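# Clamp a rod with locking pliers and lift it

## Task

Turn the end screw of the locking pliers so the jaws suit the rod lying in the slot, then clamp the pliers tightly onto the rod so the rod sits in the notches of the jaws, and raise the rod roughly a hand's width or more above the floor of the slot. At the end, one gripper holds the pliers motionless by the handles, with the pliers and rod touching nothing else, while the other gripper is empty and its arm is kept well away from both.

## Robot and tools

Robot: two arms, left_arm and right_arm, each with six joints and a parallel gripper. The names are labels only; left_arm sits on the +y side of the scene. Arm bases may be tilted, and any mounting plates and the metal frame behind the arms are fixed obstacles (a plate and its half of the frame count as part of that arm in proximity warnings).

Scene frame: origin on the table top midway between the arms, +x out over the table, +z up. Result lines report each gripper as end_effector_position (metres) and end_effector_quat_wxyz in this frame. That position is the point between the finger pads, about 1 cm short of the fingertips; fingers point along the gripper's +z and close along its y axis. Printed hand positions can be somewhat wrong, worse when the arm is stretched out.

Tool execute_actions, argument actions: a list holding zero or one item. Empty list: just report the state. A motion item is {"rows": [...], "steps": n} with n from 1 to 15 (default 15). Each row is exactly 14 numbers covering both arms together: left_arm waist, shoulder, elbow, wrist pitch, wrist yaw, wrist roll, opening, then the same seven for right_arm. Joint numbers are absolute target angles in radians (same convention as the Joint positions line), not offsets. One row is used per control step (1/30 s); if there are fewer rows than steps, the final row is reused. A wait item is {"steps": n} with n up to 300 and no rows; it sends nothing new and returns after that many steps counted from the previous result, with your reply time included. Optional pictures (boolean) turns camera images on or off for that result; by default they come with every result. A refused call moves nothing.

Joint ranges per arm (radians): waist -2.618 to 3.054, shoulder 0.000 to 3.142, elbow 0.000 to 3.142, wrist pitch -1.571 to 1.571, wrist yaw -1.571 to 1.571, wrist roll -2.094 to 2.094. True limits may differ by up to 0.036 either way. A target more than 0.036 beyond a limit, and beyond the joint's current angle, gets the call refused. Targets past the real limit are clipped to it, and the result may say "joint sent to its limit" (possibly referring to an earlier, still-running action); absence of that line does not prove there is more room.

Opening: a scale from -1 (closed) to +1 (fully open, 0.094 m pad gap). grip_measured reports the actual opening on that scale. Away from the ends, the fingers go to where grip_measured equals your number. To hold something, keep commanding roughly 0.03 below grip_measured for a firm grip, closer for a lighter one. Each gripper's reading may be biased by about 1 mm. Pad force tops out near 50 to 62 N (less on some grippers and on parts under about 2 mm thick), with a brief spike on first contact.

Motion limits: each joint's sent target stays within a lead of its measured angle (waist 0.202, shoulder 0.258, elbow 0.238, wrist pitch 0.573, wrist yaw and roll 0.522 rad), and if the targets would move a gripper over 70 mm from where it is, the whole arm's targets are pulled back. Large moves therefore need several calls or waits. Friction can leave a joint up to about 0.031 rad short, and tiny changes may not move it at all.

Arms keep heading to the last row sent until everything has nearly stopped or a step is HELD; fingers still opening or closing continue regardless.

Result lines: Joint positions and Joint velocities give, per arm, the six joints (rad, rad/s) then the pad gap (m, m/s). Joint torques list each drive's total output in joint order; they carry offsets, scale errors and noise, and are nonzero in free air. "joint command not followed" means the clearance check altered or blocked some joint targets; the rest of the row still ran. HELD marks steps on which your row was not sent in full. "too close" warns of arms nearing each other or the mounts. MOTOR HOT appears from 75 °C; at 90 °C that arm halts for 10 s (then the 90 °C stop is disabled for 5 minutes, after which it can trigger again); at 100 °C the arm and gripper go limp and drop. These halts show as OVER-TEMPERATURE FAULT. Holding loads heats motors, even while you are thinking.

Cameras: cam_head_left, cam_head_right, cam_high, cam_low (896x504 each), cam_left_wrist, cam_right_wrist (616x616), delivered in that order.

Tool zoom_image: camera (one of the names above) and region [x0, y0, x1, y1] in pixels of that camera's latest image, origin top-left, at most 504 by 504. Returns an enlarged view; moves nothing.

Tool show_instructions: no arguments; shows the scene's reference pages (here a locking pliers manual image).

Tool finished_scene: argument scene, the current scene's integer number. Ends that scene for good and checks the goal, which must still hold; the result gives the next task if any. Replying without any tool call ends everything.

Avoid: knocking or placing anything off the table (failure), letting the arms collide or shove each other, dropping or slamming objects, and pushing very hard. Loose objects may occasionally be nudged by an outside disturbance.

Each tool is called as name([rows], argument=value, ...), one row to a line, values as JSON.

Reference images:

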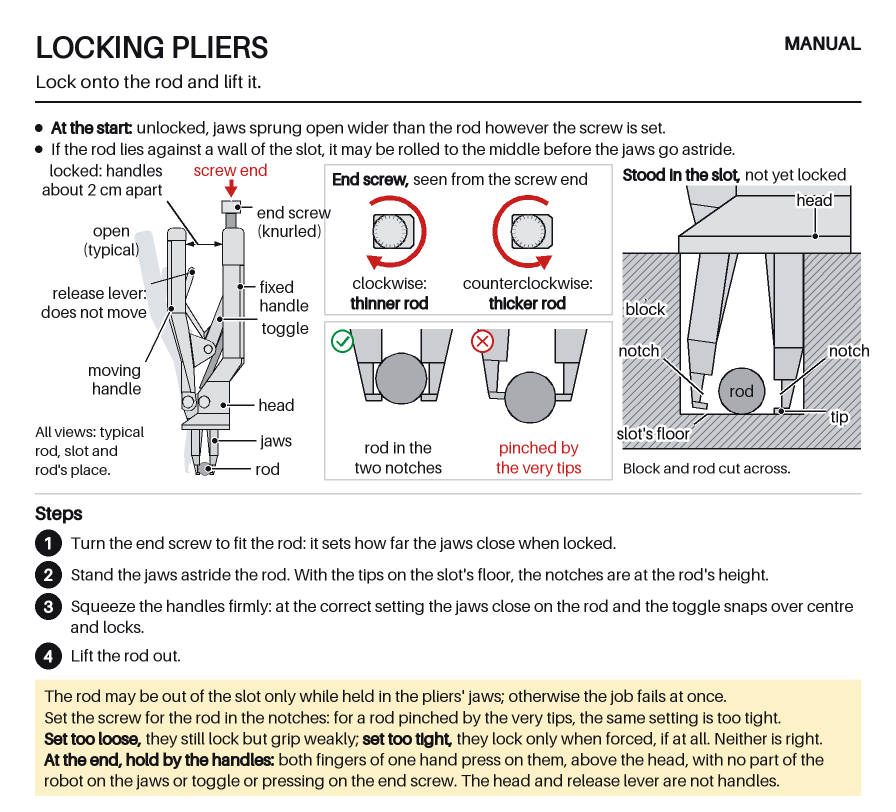

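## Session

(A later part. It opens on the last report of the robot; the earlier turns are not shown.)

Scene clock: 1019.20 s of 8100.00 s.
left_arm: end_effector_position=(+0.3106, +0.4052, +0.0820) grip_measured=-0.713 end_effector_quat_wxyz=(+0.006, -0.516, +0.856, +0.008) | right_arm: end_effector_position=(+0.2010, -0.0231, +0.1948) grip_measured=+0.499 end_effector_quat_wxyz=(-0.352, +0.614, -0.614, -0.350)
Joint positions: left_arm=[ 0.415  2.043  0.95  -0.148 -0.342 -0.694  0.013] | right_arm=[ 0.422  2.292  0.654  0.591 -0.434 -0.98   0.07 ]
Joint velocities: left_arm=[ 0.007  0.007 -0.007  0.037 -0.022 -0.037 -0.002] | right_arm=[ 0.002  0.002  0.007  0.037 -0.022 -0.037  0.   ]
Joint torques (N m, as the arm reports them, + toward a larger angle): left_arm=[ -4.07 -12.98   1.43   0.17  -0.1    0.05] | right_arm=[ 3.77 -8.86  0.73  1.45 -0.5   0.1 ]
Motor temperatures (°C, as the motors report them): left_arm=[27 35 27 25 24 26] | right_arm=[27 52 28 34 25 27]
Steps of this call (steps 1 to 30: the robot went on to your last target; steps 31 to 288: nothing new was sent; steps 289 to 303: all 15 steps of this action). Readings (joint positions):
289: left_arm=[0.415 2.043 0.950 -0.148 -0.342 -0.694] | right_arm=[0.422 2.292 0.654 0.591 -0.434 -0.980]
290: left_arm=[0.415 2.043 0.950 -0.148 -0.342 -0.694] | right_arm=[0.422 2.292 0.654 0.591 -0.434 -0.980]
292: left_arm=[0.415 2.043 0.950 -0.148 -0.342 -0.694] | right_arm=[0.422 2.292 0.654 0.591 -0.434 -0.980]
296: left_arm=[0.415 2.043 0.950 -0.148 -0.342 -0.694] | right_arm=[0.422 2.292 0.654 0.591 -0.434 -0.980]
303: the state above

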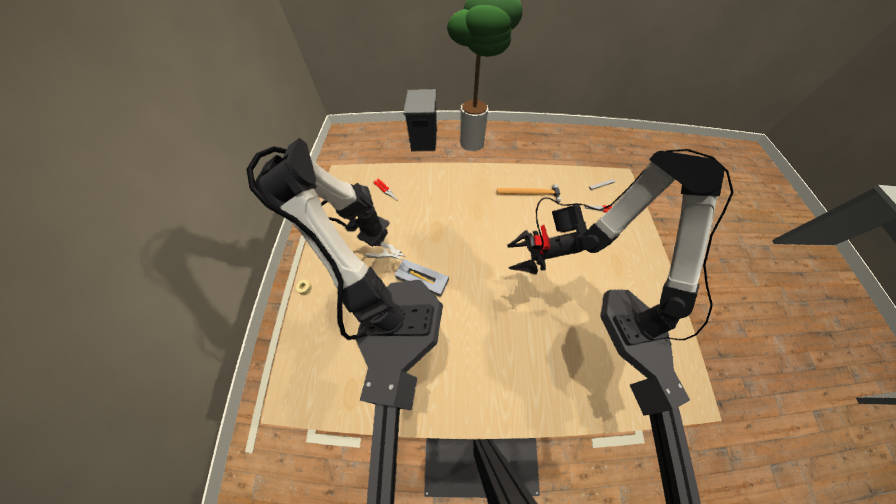

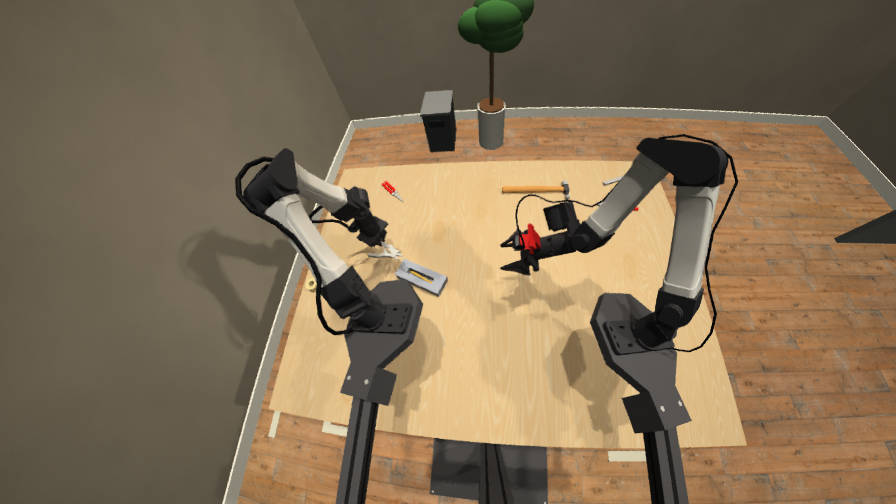

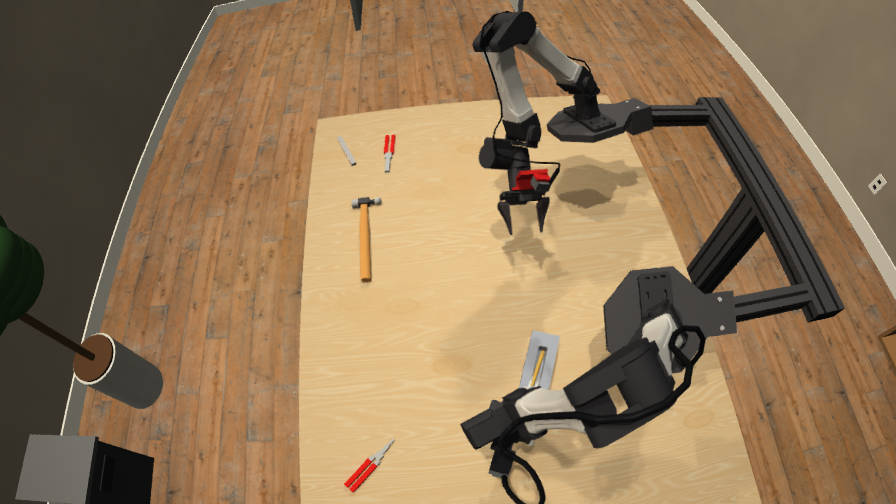

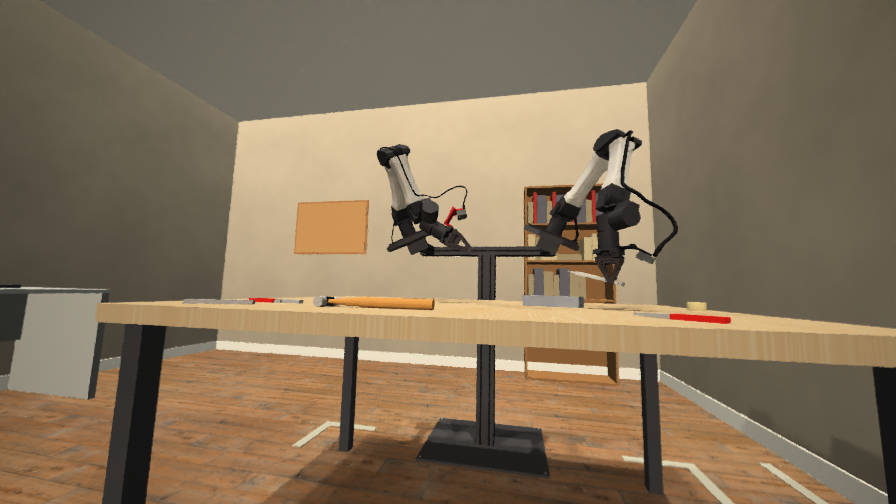

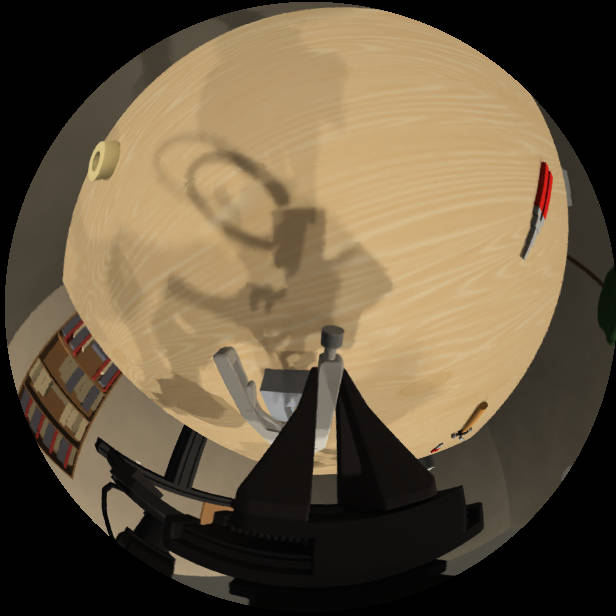

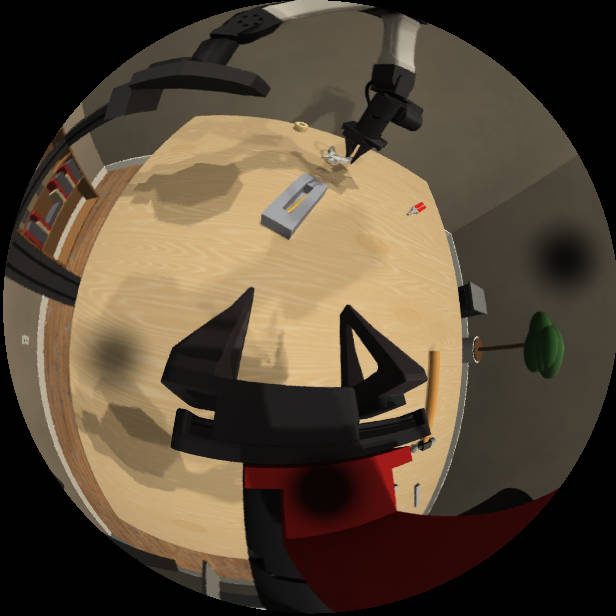

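execute_actions([
  {"rows":[[0.404,2.032,0.93,-0.17,-0.347,-0.7,-0.715,0.425,2.283,0.63,0.6,-0.44,-0.98,0.5]],"steps":15},
])

Scene clock: 1021.07 s of 8100.00 s.
left_arm: end_effector_position=(+0.3106, +0.4052, +0.0820) grip_measured=-0.711 end_effector_quat_wxyz=(+0.006, -0.516, +0.856, +0.008) | right_arm: end_effector_position=(+0.2010, -0.0231, +0.1948) grip_measured=+0.499 end_effector_quat_wxyz=(-0.352, +0.614, -0.614, -0.350)
Joint positions: left_arm=[ 0.415  2.043  0.95  -0.148 -0.342 -0.694  0.014] | right_arm=[ 0.422  2.292  0.654  0.591 -0.434 -0.98   0.07 ]
Joint velocities: left_arm=[-0.012 -0.017  0.017 -0.037 -0.007  0.051  0.001] | right_arm=[-0.002 -0.012  0.007 -0.022  0.022 -0.095 -0.   ]
Joint torques (N m, as the arm reports them, + toward a larger angle): left_arm=[ -4.08 -12.97   1.44   0.18  -0.1    0.05] | right_arm=[ 3.78 -8.83  0.77  1.44 -0.48  0.05]
Motor temperatures (°C, as the motors report them): left_arm=[27 36 27 25 24 26] | right_arm=[27 52 28 34 25 27]
Steps of this call (steps 1 to 15: the robot went on to your last target; steps 16 to 41: nothing new was sent; steps 42 to 56: all 15 steps of this action). Readings (joint positions):
42: left_arm=[0.415 2.043 0.950 -0.148 -0.342 -0.694] | right_arm=[0.422 2.292 0.654 0.591 -0.434 -0.980]
43: left_arm=[0.415 2.043 0.950 -0.148 -0.342 -0.694] | right_arm=[0.422 2.292 0.654 0.591 -0.434 -0.980]
45: left_arm=[0.415 2.043 0.950 -0.148 -0.342 -0.694] | right_arm=[0.422 2.292 0.654 0.591 -0.434 -0.980]
49: left_arm=[0.415 2.043 0.950 -0.148 -0.342 -0.694] | right_arm=[0.422 2.292 0.654 0.591 -0.434 -0.980]
56: the state above

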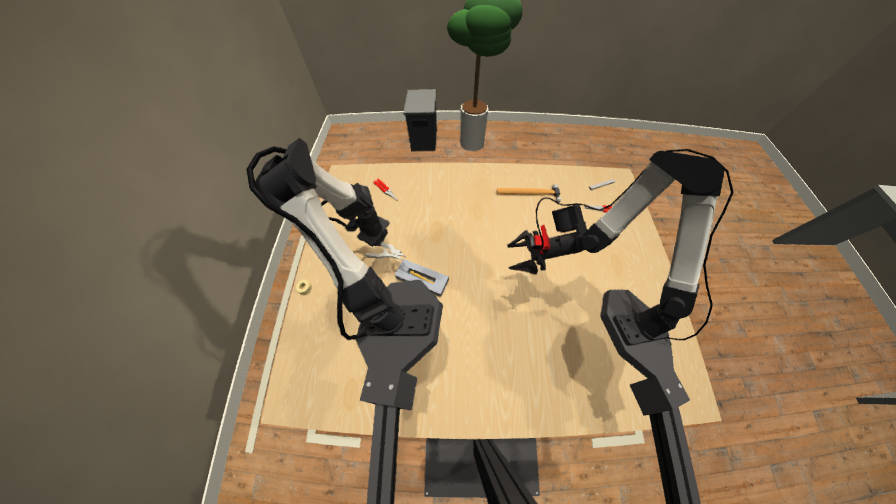

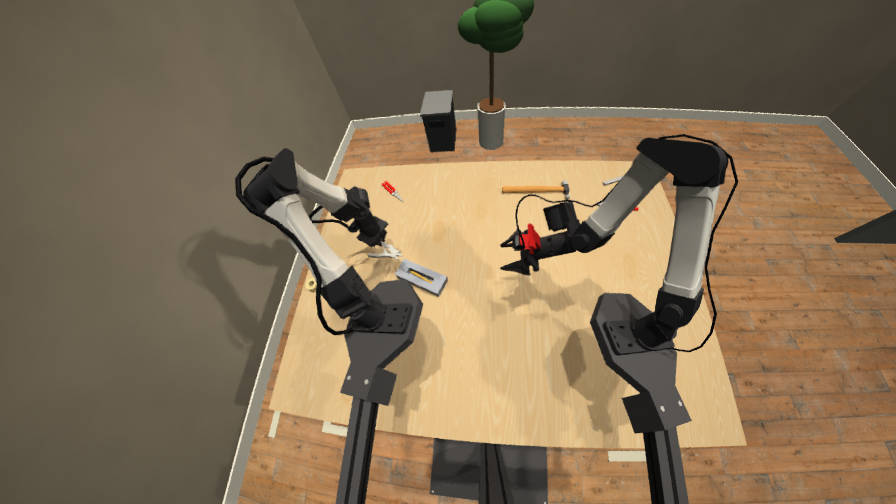

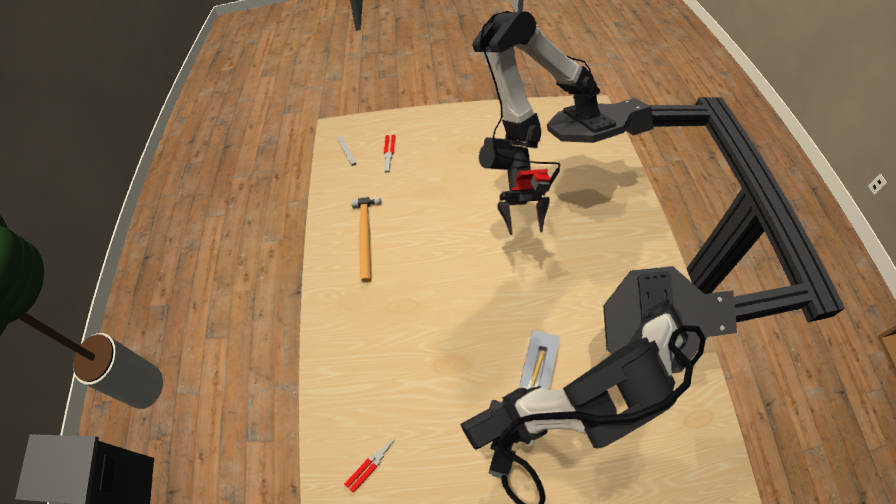

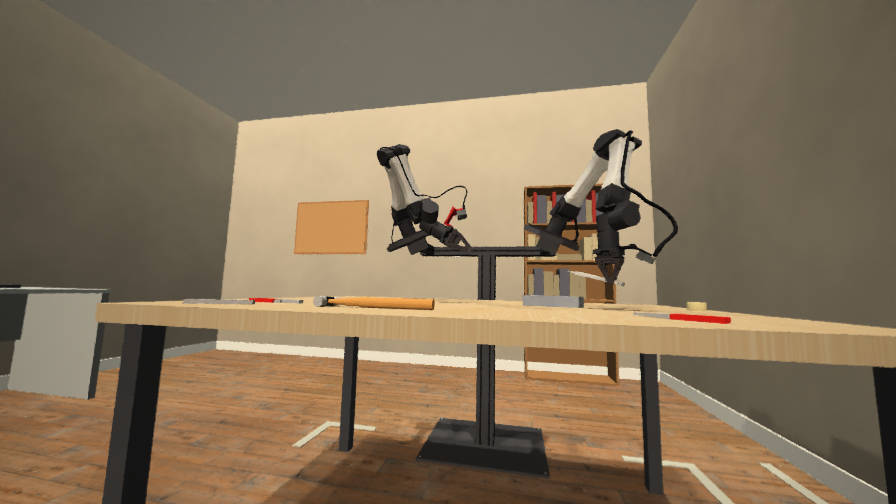

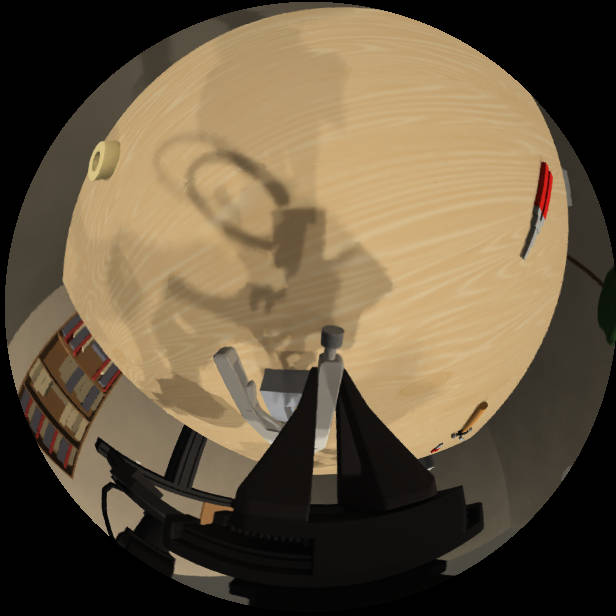

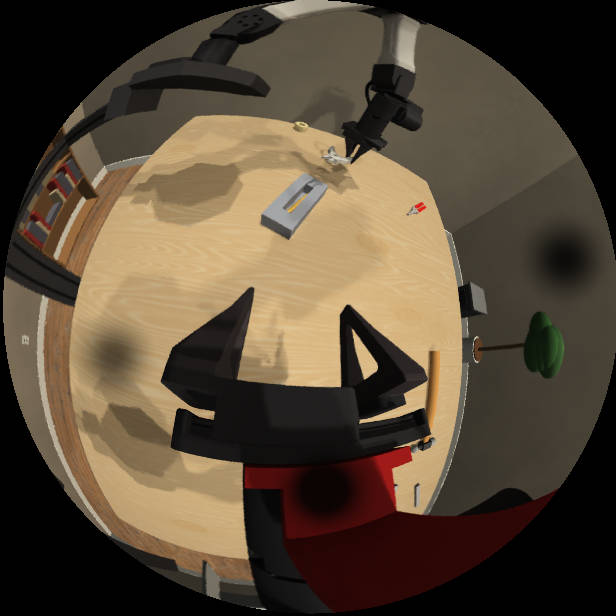

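Soft pads give good force resolution; continue.

execute_actions([
  {"rows":[[0.404,2.032,0.93,-0.17,-0.347,-0.7,-0.711,0.425,2.283,0.63,0.6,-0.44,-0.98,0.5]],"steps":15},
])

Scene clock: 1024.97 s of 8100.00 s.
left_arm: end_effector_position=(+0.3100, +0.4050, +0.0820) grip_measured=-0.709 end_effector_quat_wxyz=(+0.005, -0.516, +0.857, +0.008) | right_arm: end_effector_position=(+0.2010, -0.0231, +0.1948) grip_measured=+0.499 end_effector_quat_wxyz=(-0.352, +0.614, -0.614, -0.350)
Joint positions: left_arm=[ 0.415  2.043  0.95  -0.15  -0.342 -0.694  0.014] | right_arm=[ 0.422  2.292  0.654  0.591 -0.434 -0.98   0.07 ]
Joint velocities: left_arm=[-0.017  0.007 -0.002 -0.022 -0.051  0.007  0.   ] | right_arm=[ 0.007  0.007 -0.002 -0.037 -0.022  0.066  0.   ]
Joint torques (N m, as the arm reports them, + toward a larger angle): left_arm=[ -4.05 -12.98   1.43   0.2   -0.1    0.06] | right_arm=[ 3.85 -8.83  0.76  1.44 -0.52  0.03]
Motor temperatures (°C, as the motors report them): left_arm=[27 36 27 25 24 26] | right_arm=[27 52 28 34 25 27]
Steps of this call (steps 1 to 15: the robot went on to your last target; steps 16 to 102: nothing new was sent; steps 103 to 117: all 15 steps of this action). Readings (joint positions):
103: left_arm=[0.415 2.043 0.950 -0.148 -0.342 -0.694] | right_arm=[0.422 2.292 0.654 0.591 -0.434 -0.980]
104: left_arm=[0.415 2.043 0.950 -0.148 -0.342 -0.694] | right_arm=[0.422 2.292 0.654 0.591 -0.434 -0.980]
106: left_arm=[0.415 2.043 0.950 -0.148 -0.342 -0.694] | right_arm=[0.422 2.292 0.654 0.591 -0.434 -0.980]
110: left_arm=[0.415 2.043 0.950 -0.149 -0.342 -0.694] | right_arm=[0.422 2.292 0.654 0.591 -0.434 -0.980]
117: the state above

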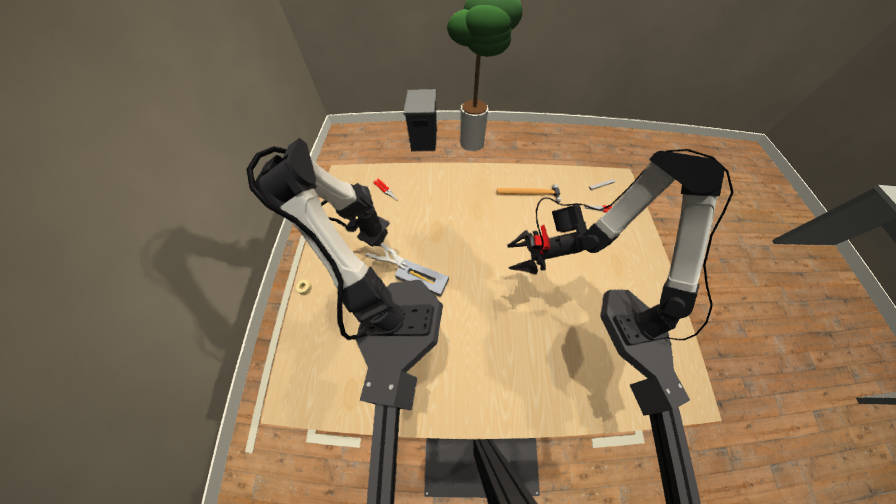

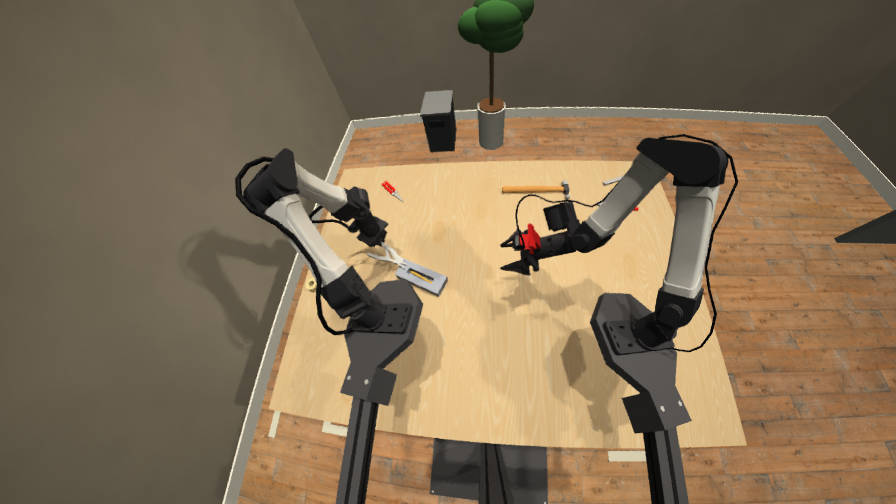

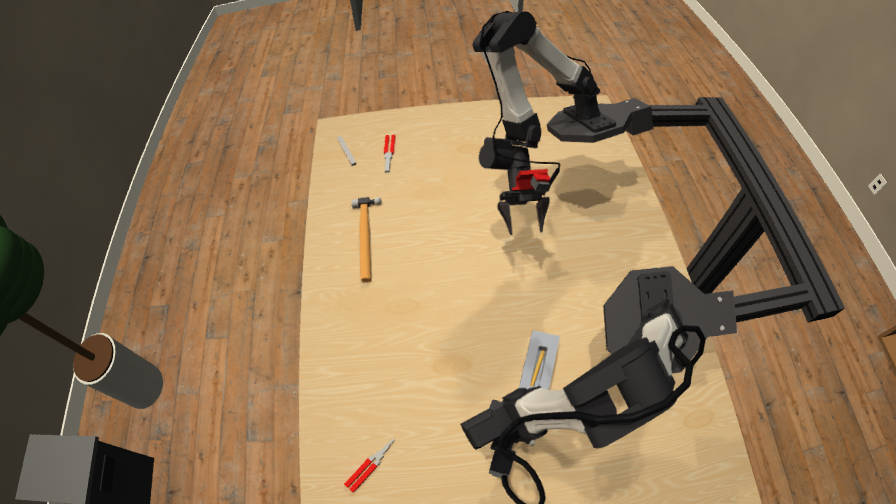

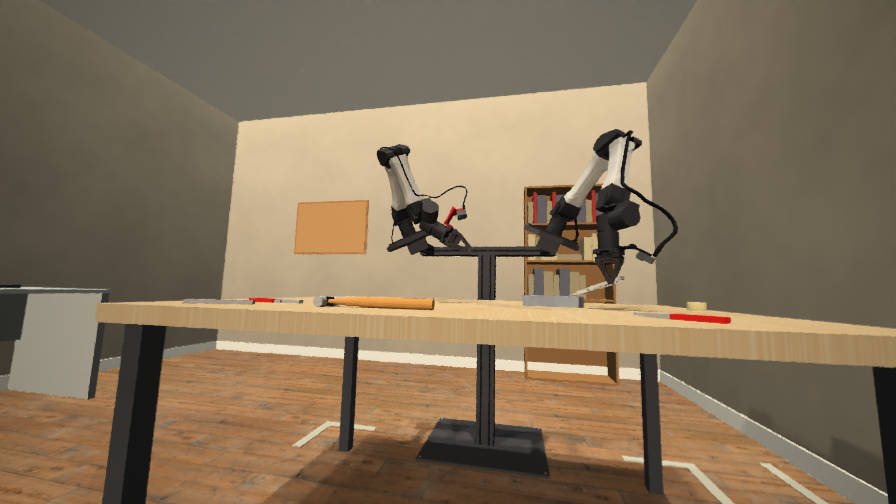

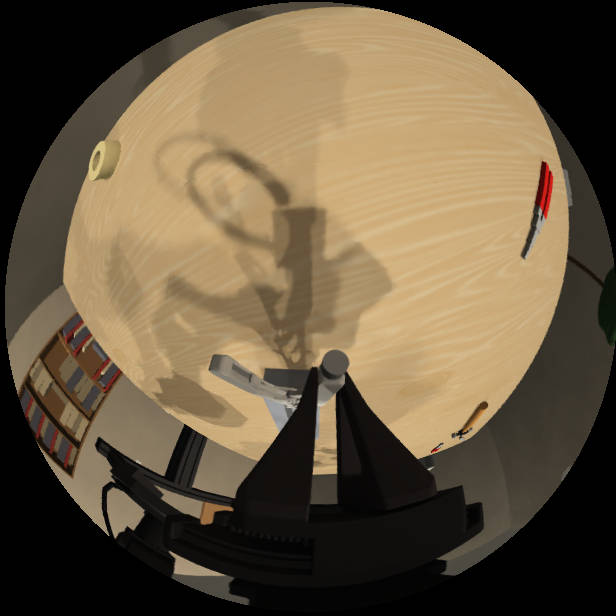

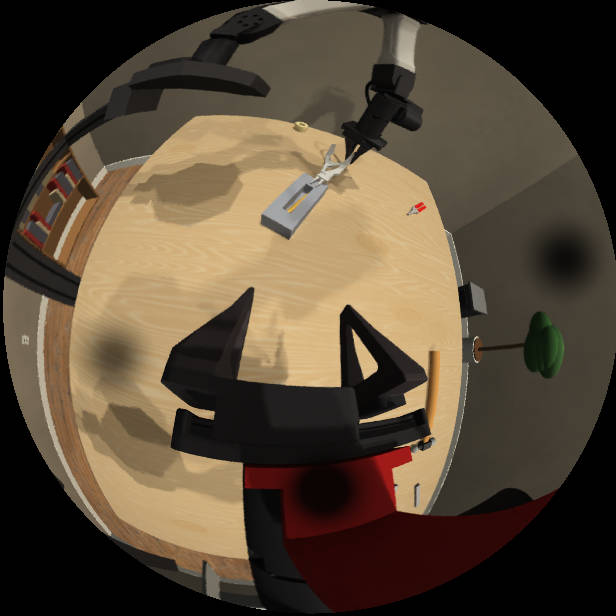

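execute_actions([
  {"rows":[[0.401,2.022,0.929,-0.185,-0.348,-0.704,-0.711,0.425,2.283,0.63,0.6,-0.44,-0.98,0.5],[0.398,2.011,0.928,-0.197,-0.349,-0.708,-0.711,0.425,2.283,0.63,0.6,-0.44,-0.98,0.5],[0.395,2.001,0.927,-0.209,-0.35,-0.712,-0.711,0.425,2.283,0.63,0.6,-0.44,-0.98,0.5],[0.391,1.99,0.926,-0.221,-0.351,-0.716,-0.711,0.425,2.283,0.63,0.6,-0.44,-0.98,0.5],[0.388,1.98,0.925,-0.233,-0.352,-0.72,-0.711,0.425,2.283,0.63,0.6,-0.44,-0.98,0.5],[0.385,1.97,0.924,-0.245,-0.353,-0.724,-0.711,0.425,2.283,0.63,0.6,-0.44,-0.98,0.5],[0.382,1.959,0.923,-0.257,-0.354,-0.728,-0.711,0.425,2.283,0.63,0.6,-0.44,-0.98,0.5],[0.379,1.949,0.922,-0.269,-0.355,-0.732,-0.711,0.425,2.283,0.63,0.6,-0.44,-0.98,0.5],[0.376,1.938,0.921,-0.281,-0.356,-0.736,-0.711,0.425,2.283,0.63,0.6,-0.44,-0.98,0.5],[0.373,1.928,0.92,-0.293,-0.357,-0.74,-0.711,0.425,2.283,0.63,0.6,-0.44,-0.98,0.5],[0.37,1.918,0.919,-0.305,-0.358,-0.744,-0.711,0.425,2.283,0.63,0.6,-0.44,-0.98,0.5],[0.366,1.907,0.918,-0.317,-0.359,-0.748,-0.711,0.425,2.283,0.63,0.6,-0.44,-0.98,0.5],[0.363,1.897,0.917,-0.329,-0.36,-0.752,-0.711,0.425,2.283,0.63,0.6,-0.44,-0.98,0.5],[0.36,1.886,0.916,-0.338,-0.361,-0.755,-0.711,0.425,2.283,0.63,0.6,-0.44,-0.98,0.5],[0.357,1.876,0.916,-0.338,-0.361,-0.755,-0.711,0.425,2.283,0.63,0.6,-0.44,-0.98,0.5]],"steps":15},
], pictures=false)

execute_actions([
  {"steps":20},
])

Scene clock: 1044.70 s of 8100.00 s.
left_arm: end_effector_position=(+0.3114, +0.4052, +0.1214) grip_measured=-0.709 end_effector_quat_wxyz=(+0.008, -0.518, +0.855, +0.007) | right_arm: end_effector_position=(+0.2010, -0.0231, +0.1948) grip_measured=+0.499 end_effector_quat_wxyz=(-0.352, +0.614, -0.614, -0.350)
Joint positions: left_arm=[ 0.375  1.908  0.937 -0.278 -0.353 -0.737  0.014] | right_arm=[ 0.422  2.292  0.654  0.591 -0.434 -0.98   0.07 ]
Joint velocities: left_arm=[-0.085 -0.281 -0.027 -0.33  -0.081 -0.125 -0.001] | right_arm=[-0.012 -0.012 -0.002 -0.007  0.022 -0.081 -0.001]
Joint torques (N m, as the arm reports them, + toward a larger angle): left_arm=[ -4.27 -12.82   2.34   0.23  -0.09   0.04] | right_arm=[ 3.86 -8.78  0.76  1.5  -0.53 -0.01]
Motor temperatures (°C, as the motors report them): left_arm=[27 38 26 25 24 26] | right_arm=[27 52 28 34 25 27]
Steps of this call (steps 1 to 15: the robot went on to your last target; steps 16 to 577: nothing new was sent; steps 578 to 592: all 15 steps of this action). Readings (joint positions):
578: left_arm=[0.415 2.043 0.950 -0.152 -0.342 -0.695] | right_arm=[0.422 2.292 0.654 0.591 -0.434 -0.980]
579: left_arm=[0.415 2.041 0.950 -0.155 -0.342 -0.696] | right_arm=[0.422 2.292 0.654 0.591 -0.434 -0.980]
581: left_arm=[0.413 2.028 0.947 -0.169 -0.343 -0.700] | right_arm=[0.422 2.292 0.654 0.591 -0.434 -0.980]
585: left_arm=[0.399 1.984 0.940 -0.208 -0.346 -0.712] | right_arm=[0.422 2.292 0.654 0.591 -0.434 -0.980]
592: the state above

Scene clock: 1045.37 s of 8100.00 s.
left_arm: end_effector_position=(+0.3075, +0.4040, +0.1276) grip_measured=-0.709 end_effector_quat_wxyz=(+0.001, -0.519, +0.855, +0.009) | right_arm: end_effector_position=(+0.2010, -0.0231, +0.1948) grip_measured=+0.499 end_effector_quat_wxyz=(-0.352, +0.614, -0.614, -0.350)
Joint positions: left_arm=[ 0.369  1.887  0.935 -0.316 -0.356 -0.749  0.014] | right_arm=[ 0.422  2.292  0.654  0.591 -0.434 -0.98   0.07 ]
Joint velocities: left_arm=[-0.007 -0.007  0.022  0.007 -0.081  0.11   0.   ] | right_arm=[ 0.007  0.002 -0.017 -0.095 -0.022 -0.007 -0.001]
Joint torques (N m, as the arm reports them, + toward a larger angle): left_arm=[ -4.03 -12.35   2.36   0.14  -0.11   0.04] | right_arm=[ 3.54 -8.94  0.81  1.46 -0.5   0.03]
Motor temperatures (°C, as the motors report them): left_arm=[27 38 26 25 24 26] | right_arm=[27 52 28 34 25 27]
Steps of this call (steps 1 to 20: the robot went on to your last target). Readings (joint positions):
1: left_arm=[0.373 1.899 0.935 -0.287 -0.353 -0.739] | right_arm=[0.422 2.292 0.654 0.591 -0.434 -0.980]
2: left_arm=[0.371 1.893 0.935 -0.293 -0.354 -0.741] | right_arm=[0.422 2.292 0.654 0.591 -0.434 -0.980]
4: left_arm=[0.369 1.887 0.935 -0.299 -0.355 -0.744] | right_arm=[0.422 2.292 0.654 0.591 -0.434 -0.980]
8: left_arm=[0.369 1.887 0.935 -0.310 -0.355 -0.747] | right_arm=[0.422 2.292 0.654 0.591 -0.434 -0.980]
20: the state above

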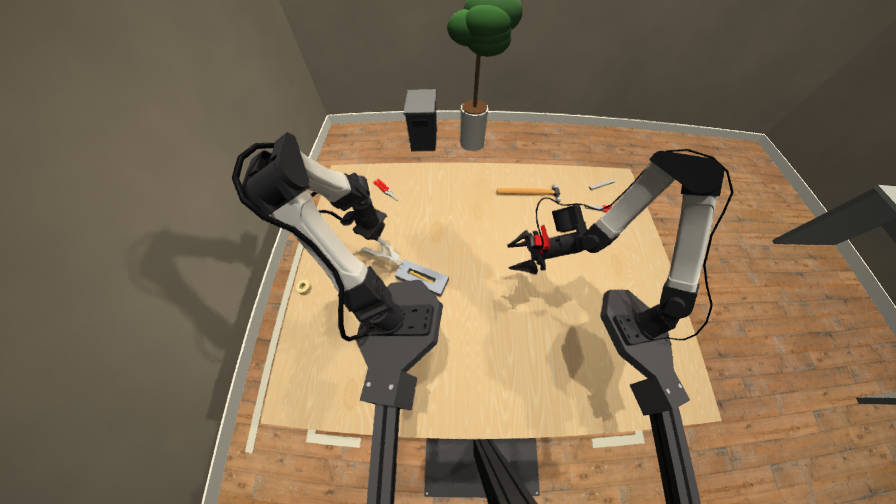

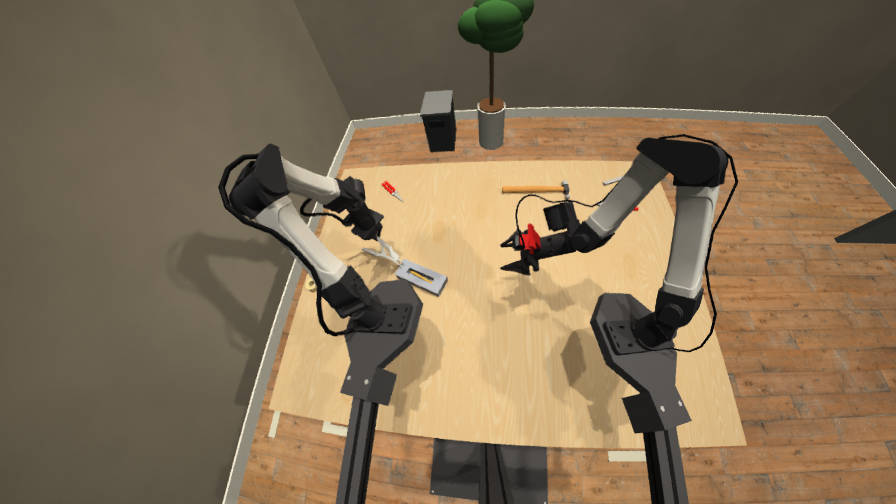

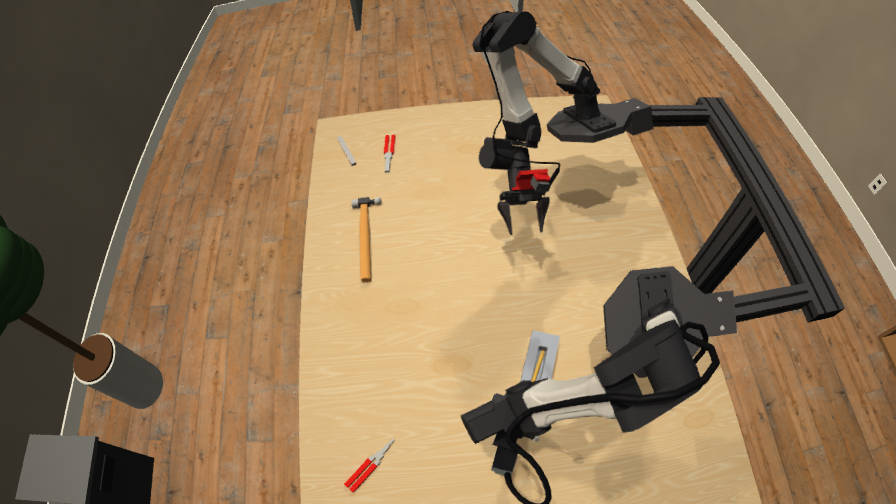

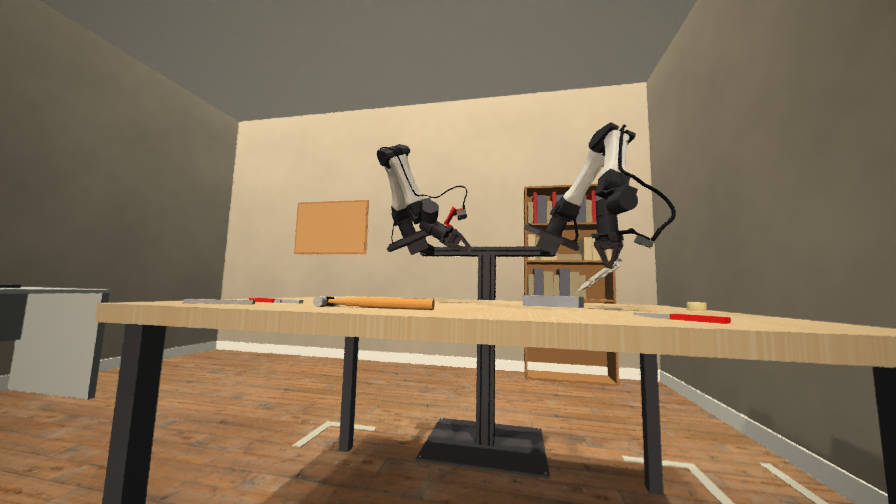

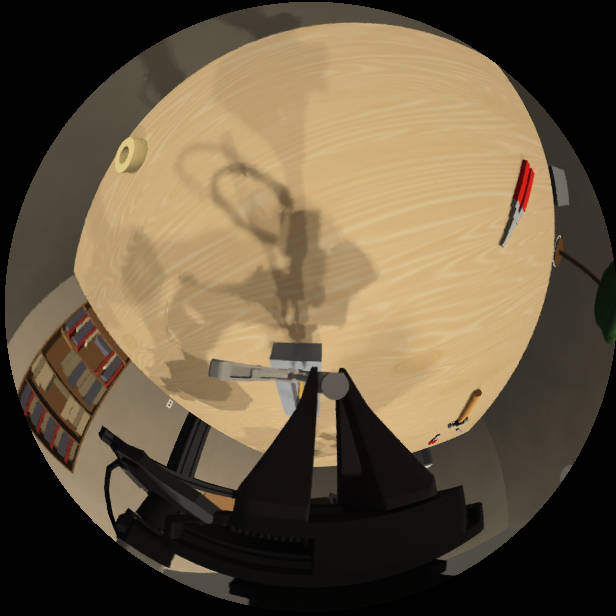

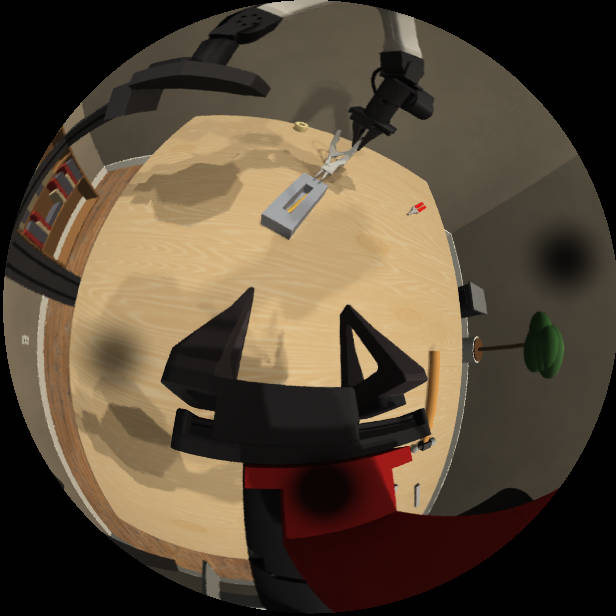

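Stalled ~35°. Loosen slightly more.

execute_actions([
  {"rows":[[0.357,1.876,0.916,-0.338,-0.361,-0.755,-0.709,0.425,2.283,0.63,0.6,-0.44,-0.98,0.5]],"steps":15},
])

Scene clock: 1048.40 s of 8100.00 s.
left_arm: end_effector_position=(+0.3074, +0.4040, +0.1276) grip_measured=-0.708 end_effector_quat_wxyz=(+0.001, -0.519, +0.855, +0.009) | right_arm: end_effector_position=(+0.2010, -0.0231, +0.1948) grip_measured=+0.499 end_effector_quat_wxyz=(-0.352, +0.614, -0.614, -0.350)
Joint positions: left_arm=[ 0.369  1.887  0.935 -0.317 -0.356 -0.749  0.014] | right_arm=[ 0.422  2.292  0.654  0.591 -0.434 -0.98   0.07 ]
Joint velocities: left_arm=[-0.002  0.002  0.012  0.066  0.007 -0.037  0.   ] | right_arm=[ 0.002  0.007 -0.002 -0.022  0.007  0.007 -0.   ]
Joint torques (N m, as the arm reports them, + toward a larger angle): left_arm=[ -4.05 -12.34   2.34   0.15  -0.1    0.05] | right_arm=[ 3.65 -8.75  0.84  1.43 -0.53  0.05]
Motor temperatures (°C, as the motors report them): left_arm=[27 38 26 25 24 26] | right_arm=[27 53 28 34 25 27]
Steps of this call (steps 1 to 15: the robot went on to your last target; steps 16 to 76: nothing new was sent; steps 77 to 91: all 15 steps of this action). Readings (joint positions):
77: left_arm=[0.369 1.887 0.935 -0.317 -0.356 -0.749] | right_arm=[0.422 2.292 0.654 0.591 -0.434 -0.980]
78: left_arm=[0.369 1.887 0.935 -0.317 -0.356 -0.749] | right_arm=[0.422 2.292 0.654 0.591 -0.434 -0.980]
80: left_arm=[0.369 1.887 0.935 -0.317 -0.356 -0.749] | right_arm=[0.422 2.292 0.654 0.591 -0.434 -0.980]
84: left_arm=[0.369 1.887 0.935 -0.317 -0.356 -0.749] | right_arm=[0.422 2.292 0.654 0.591 -0.434 -0.980]
91: the state above

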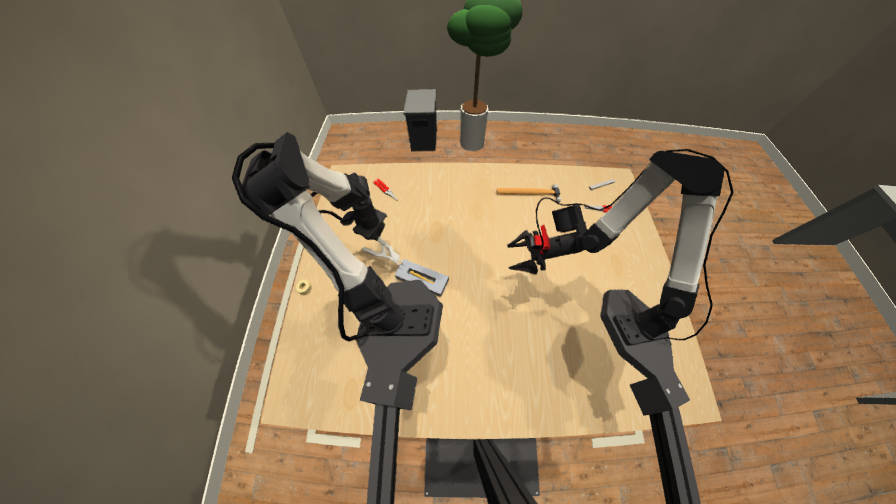

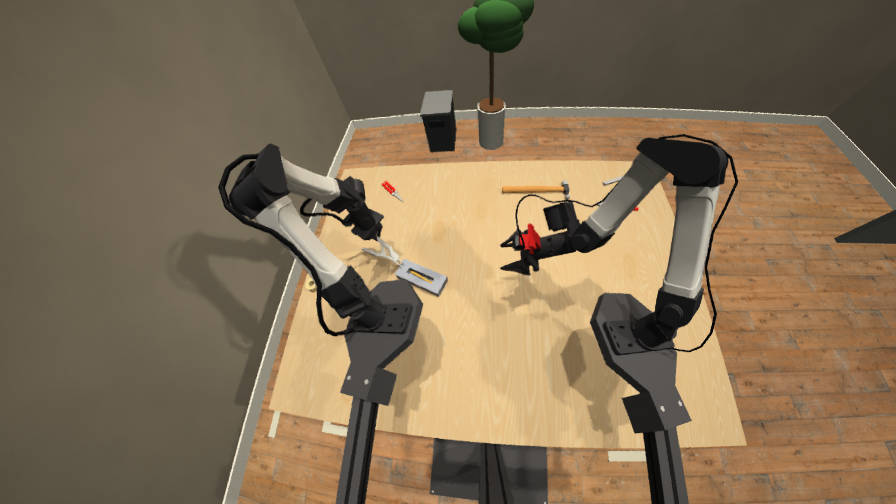

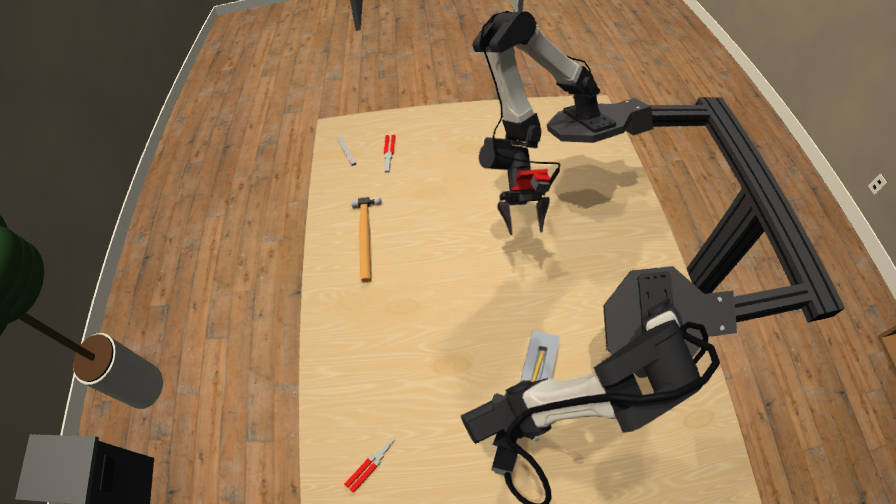

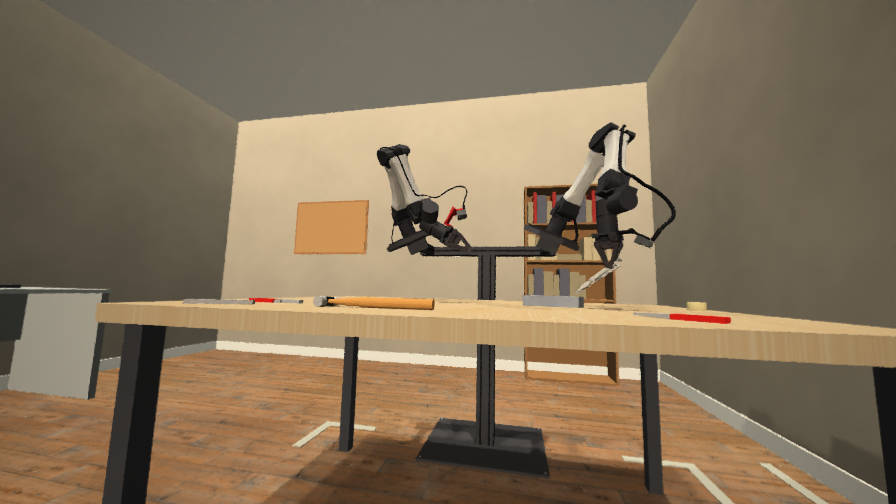

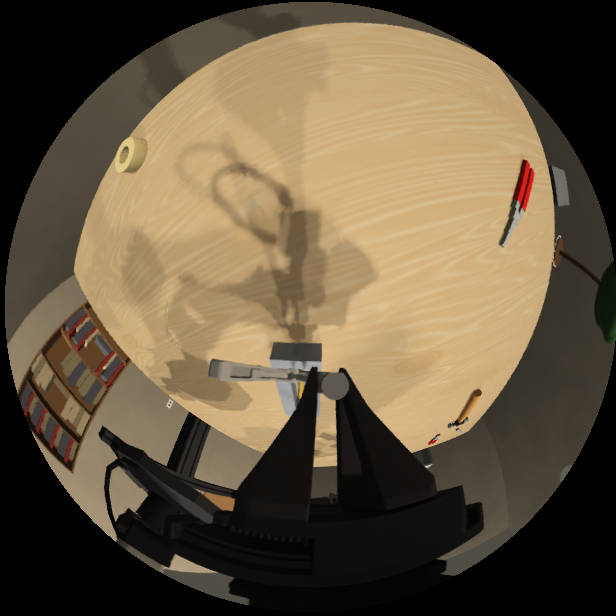

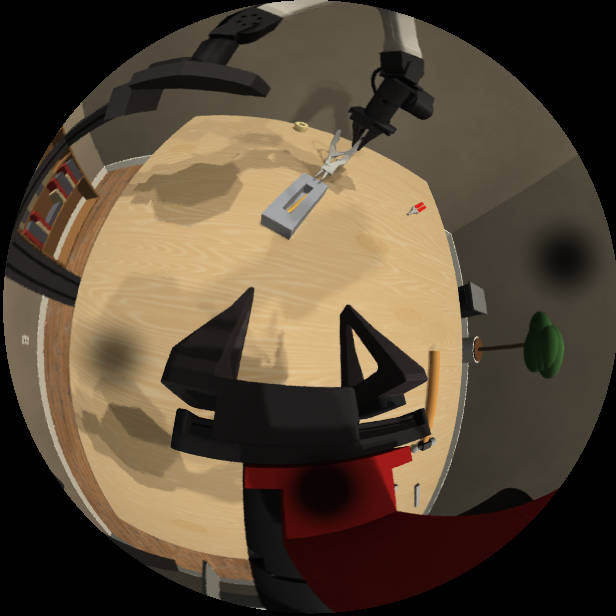

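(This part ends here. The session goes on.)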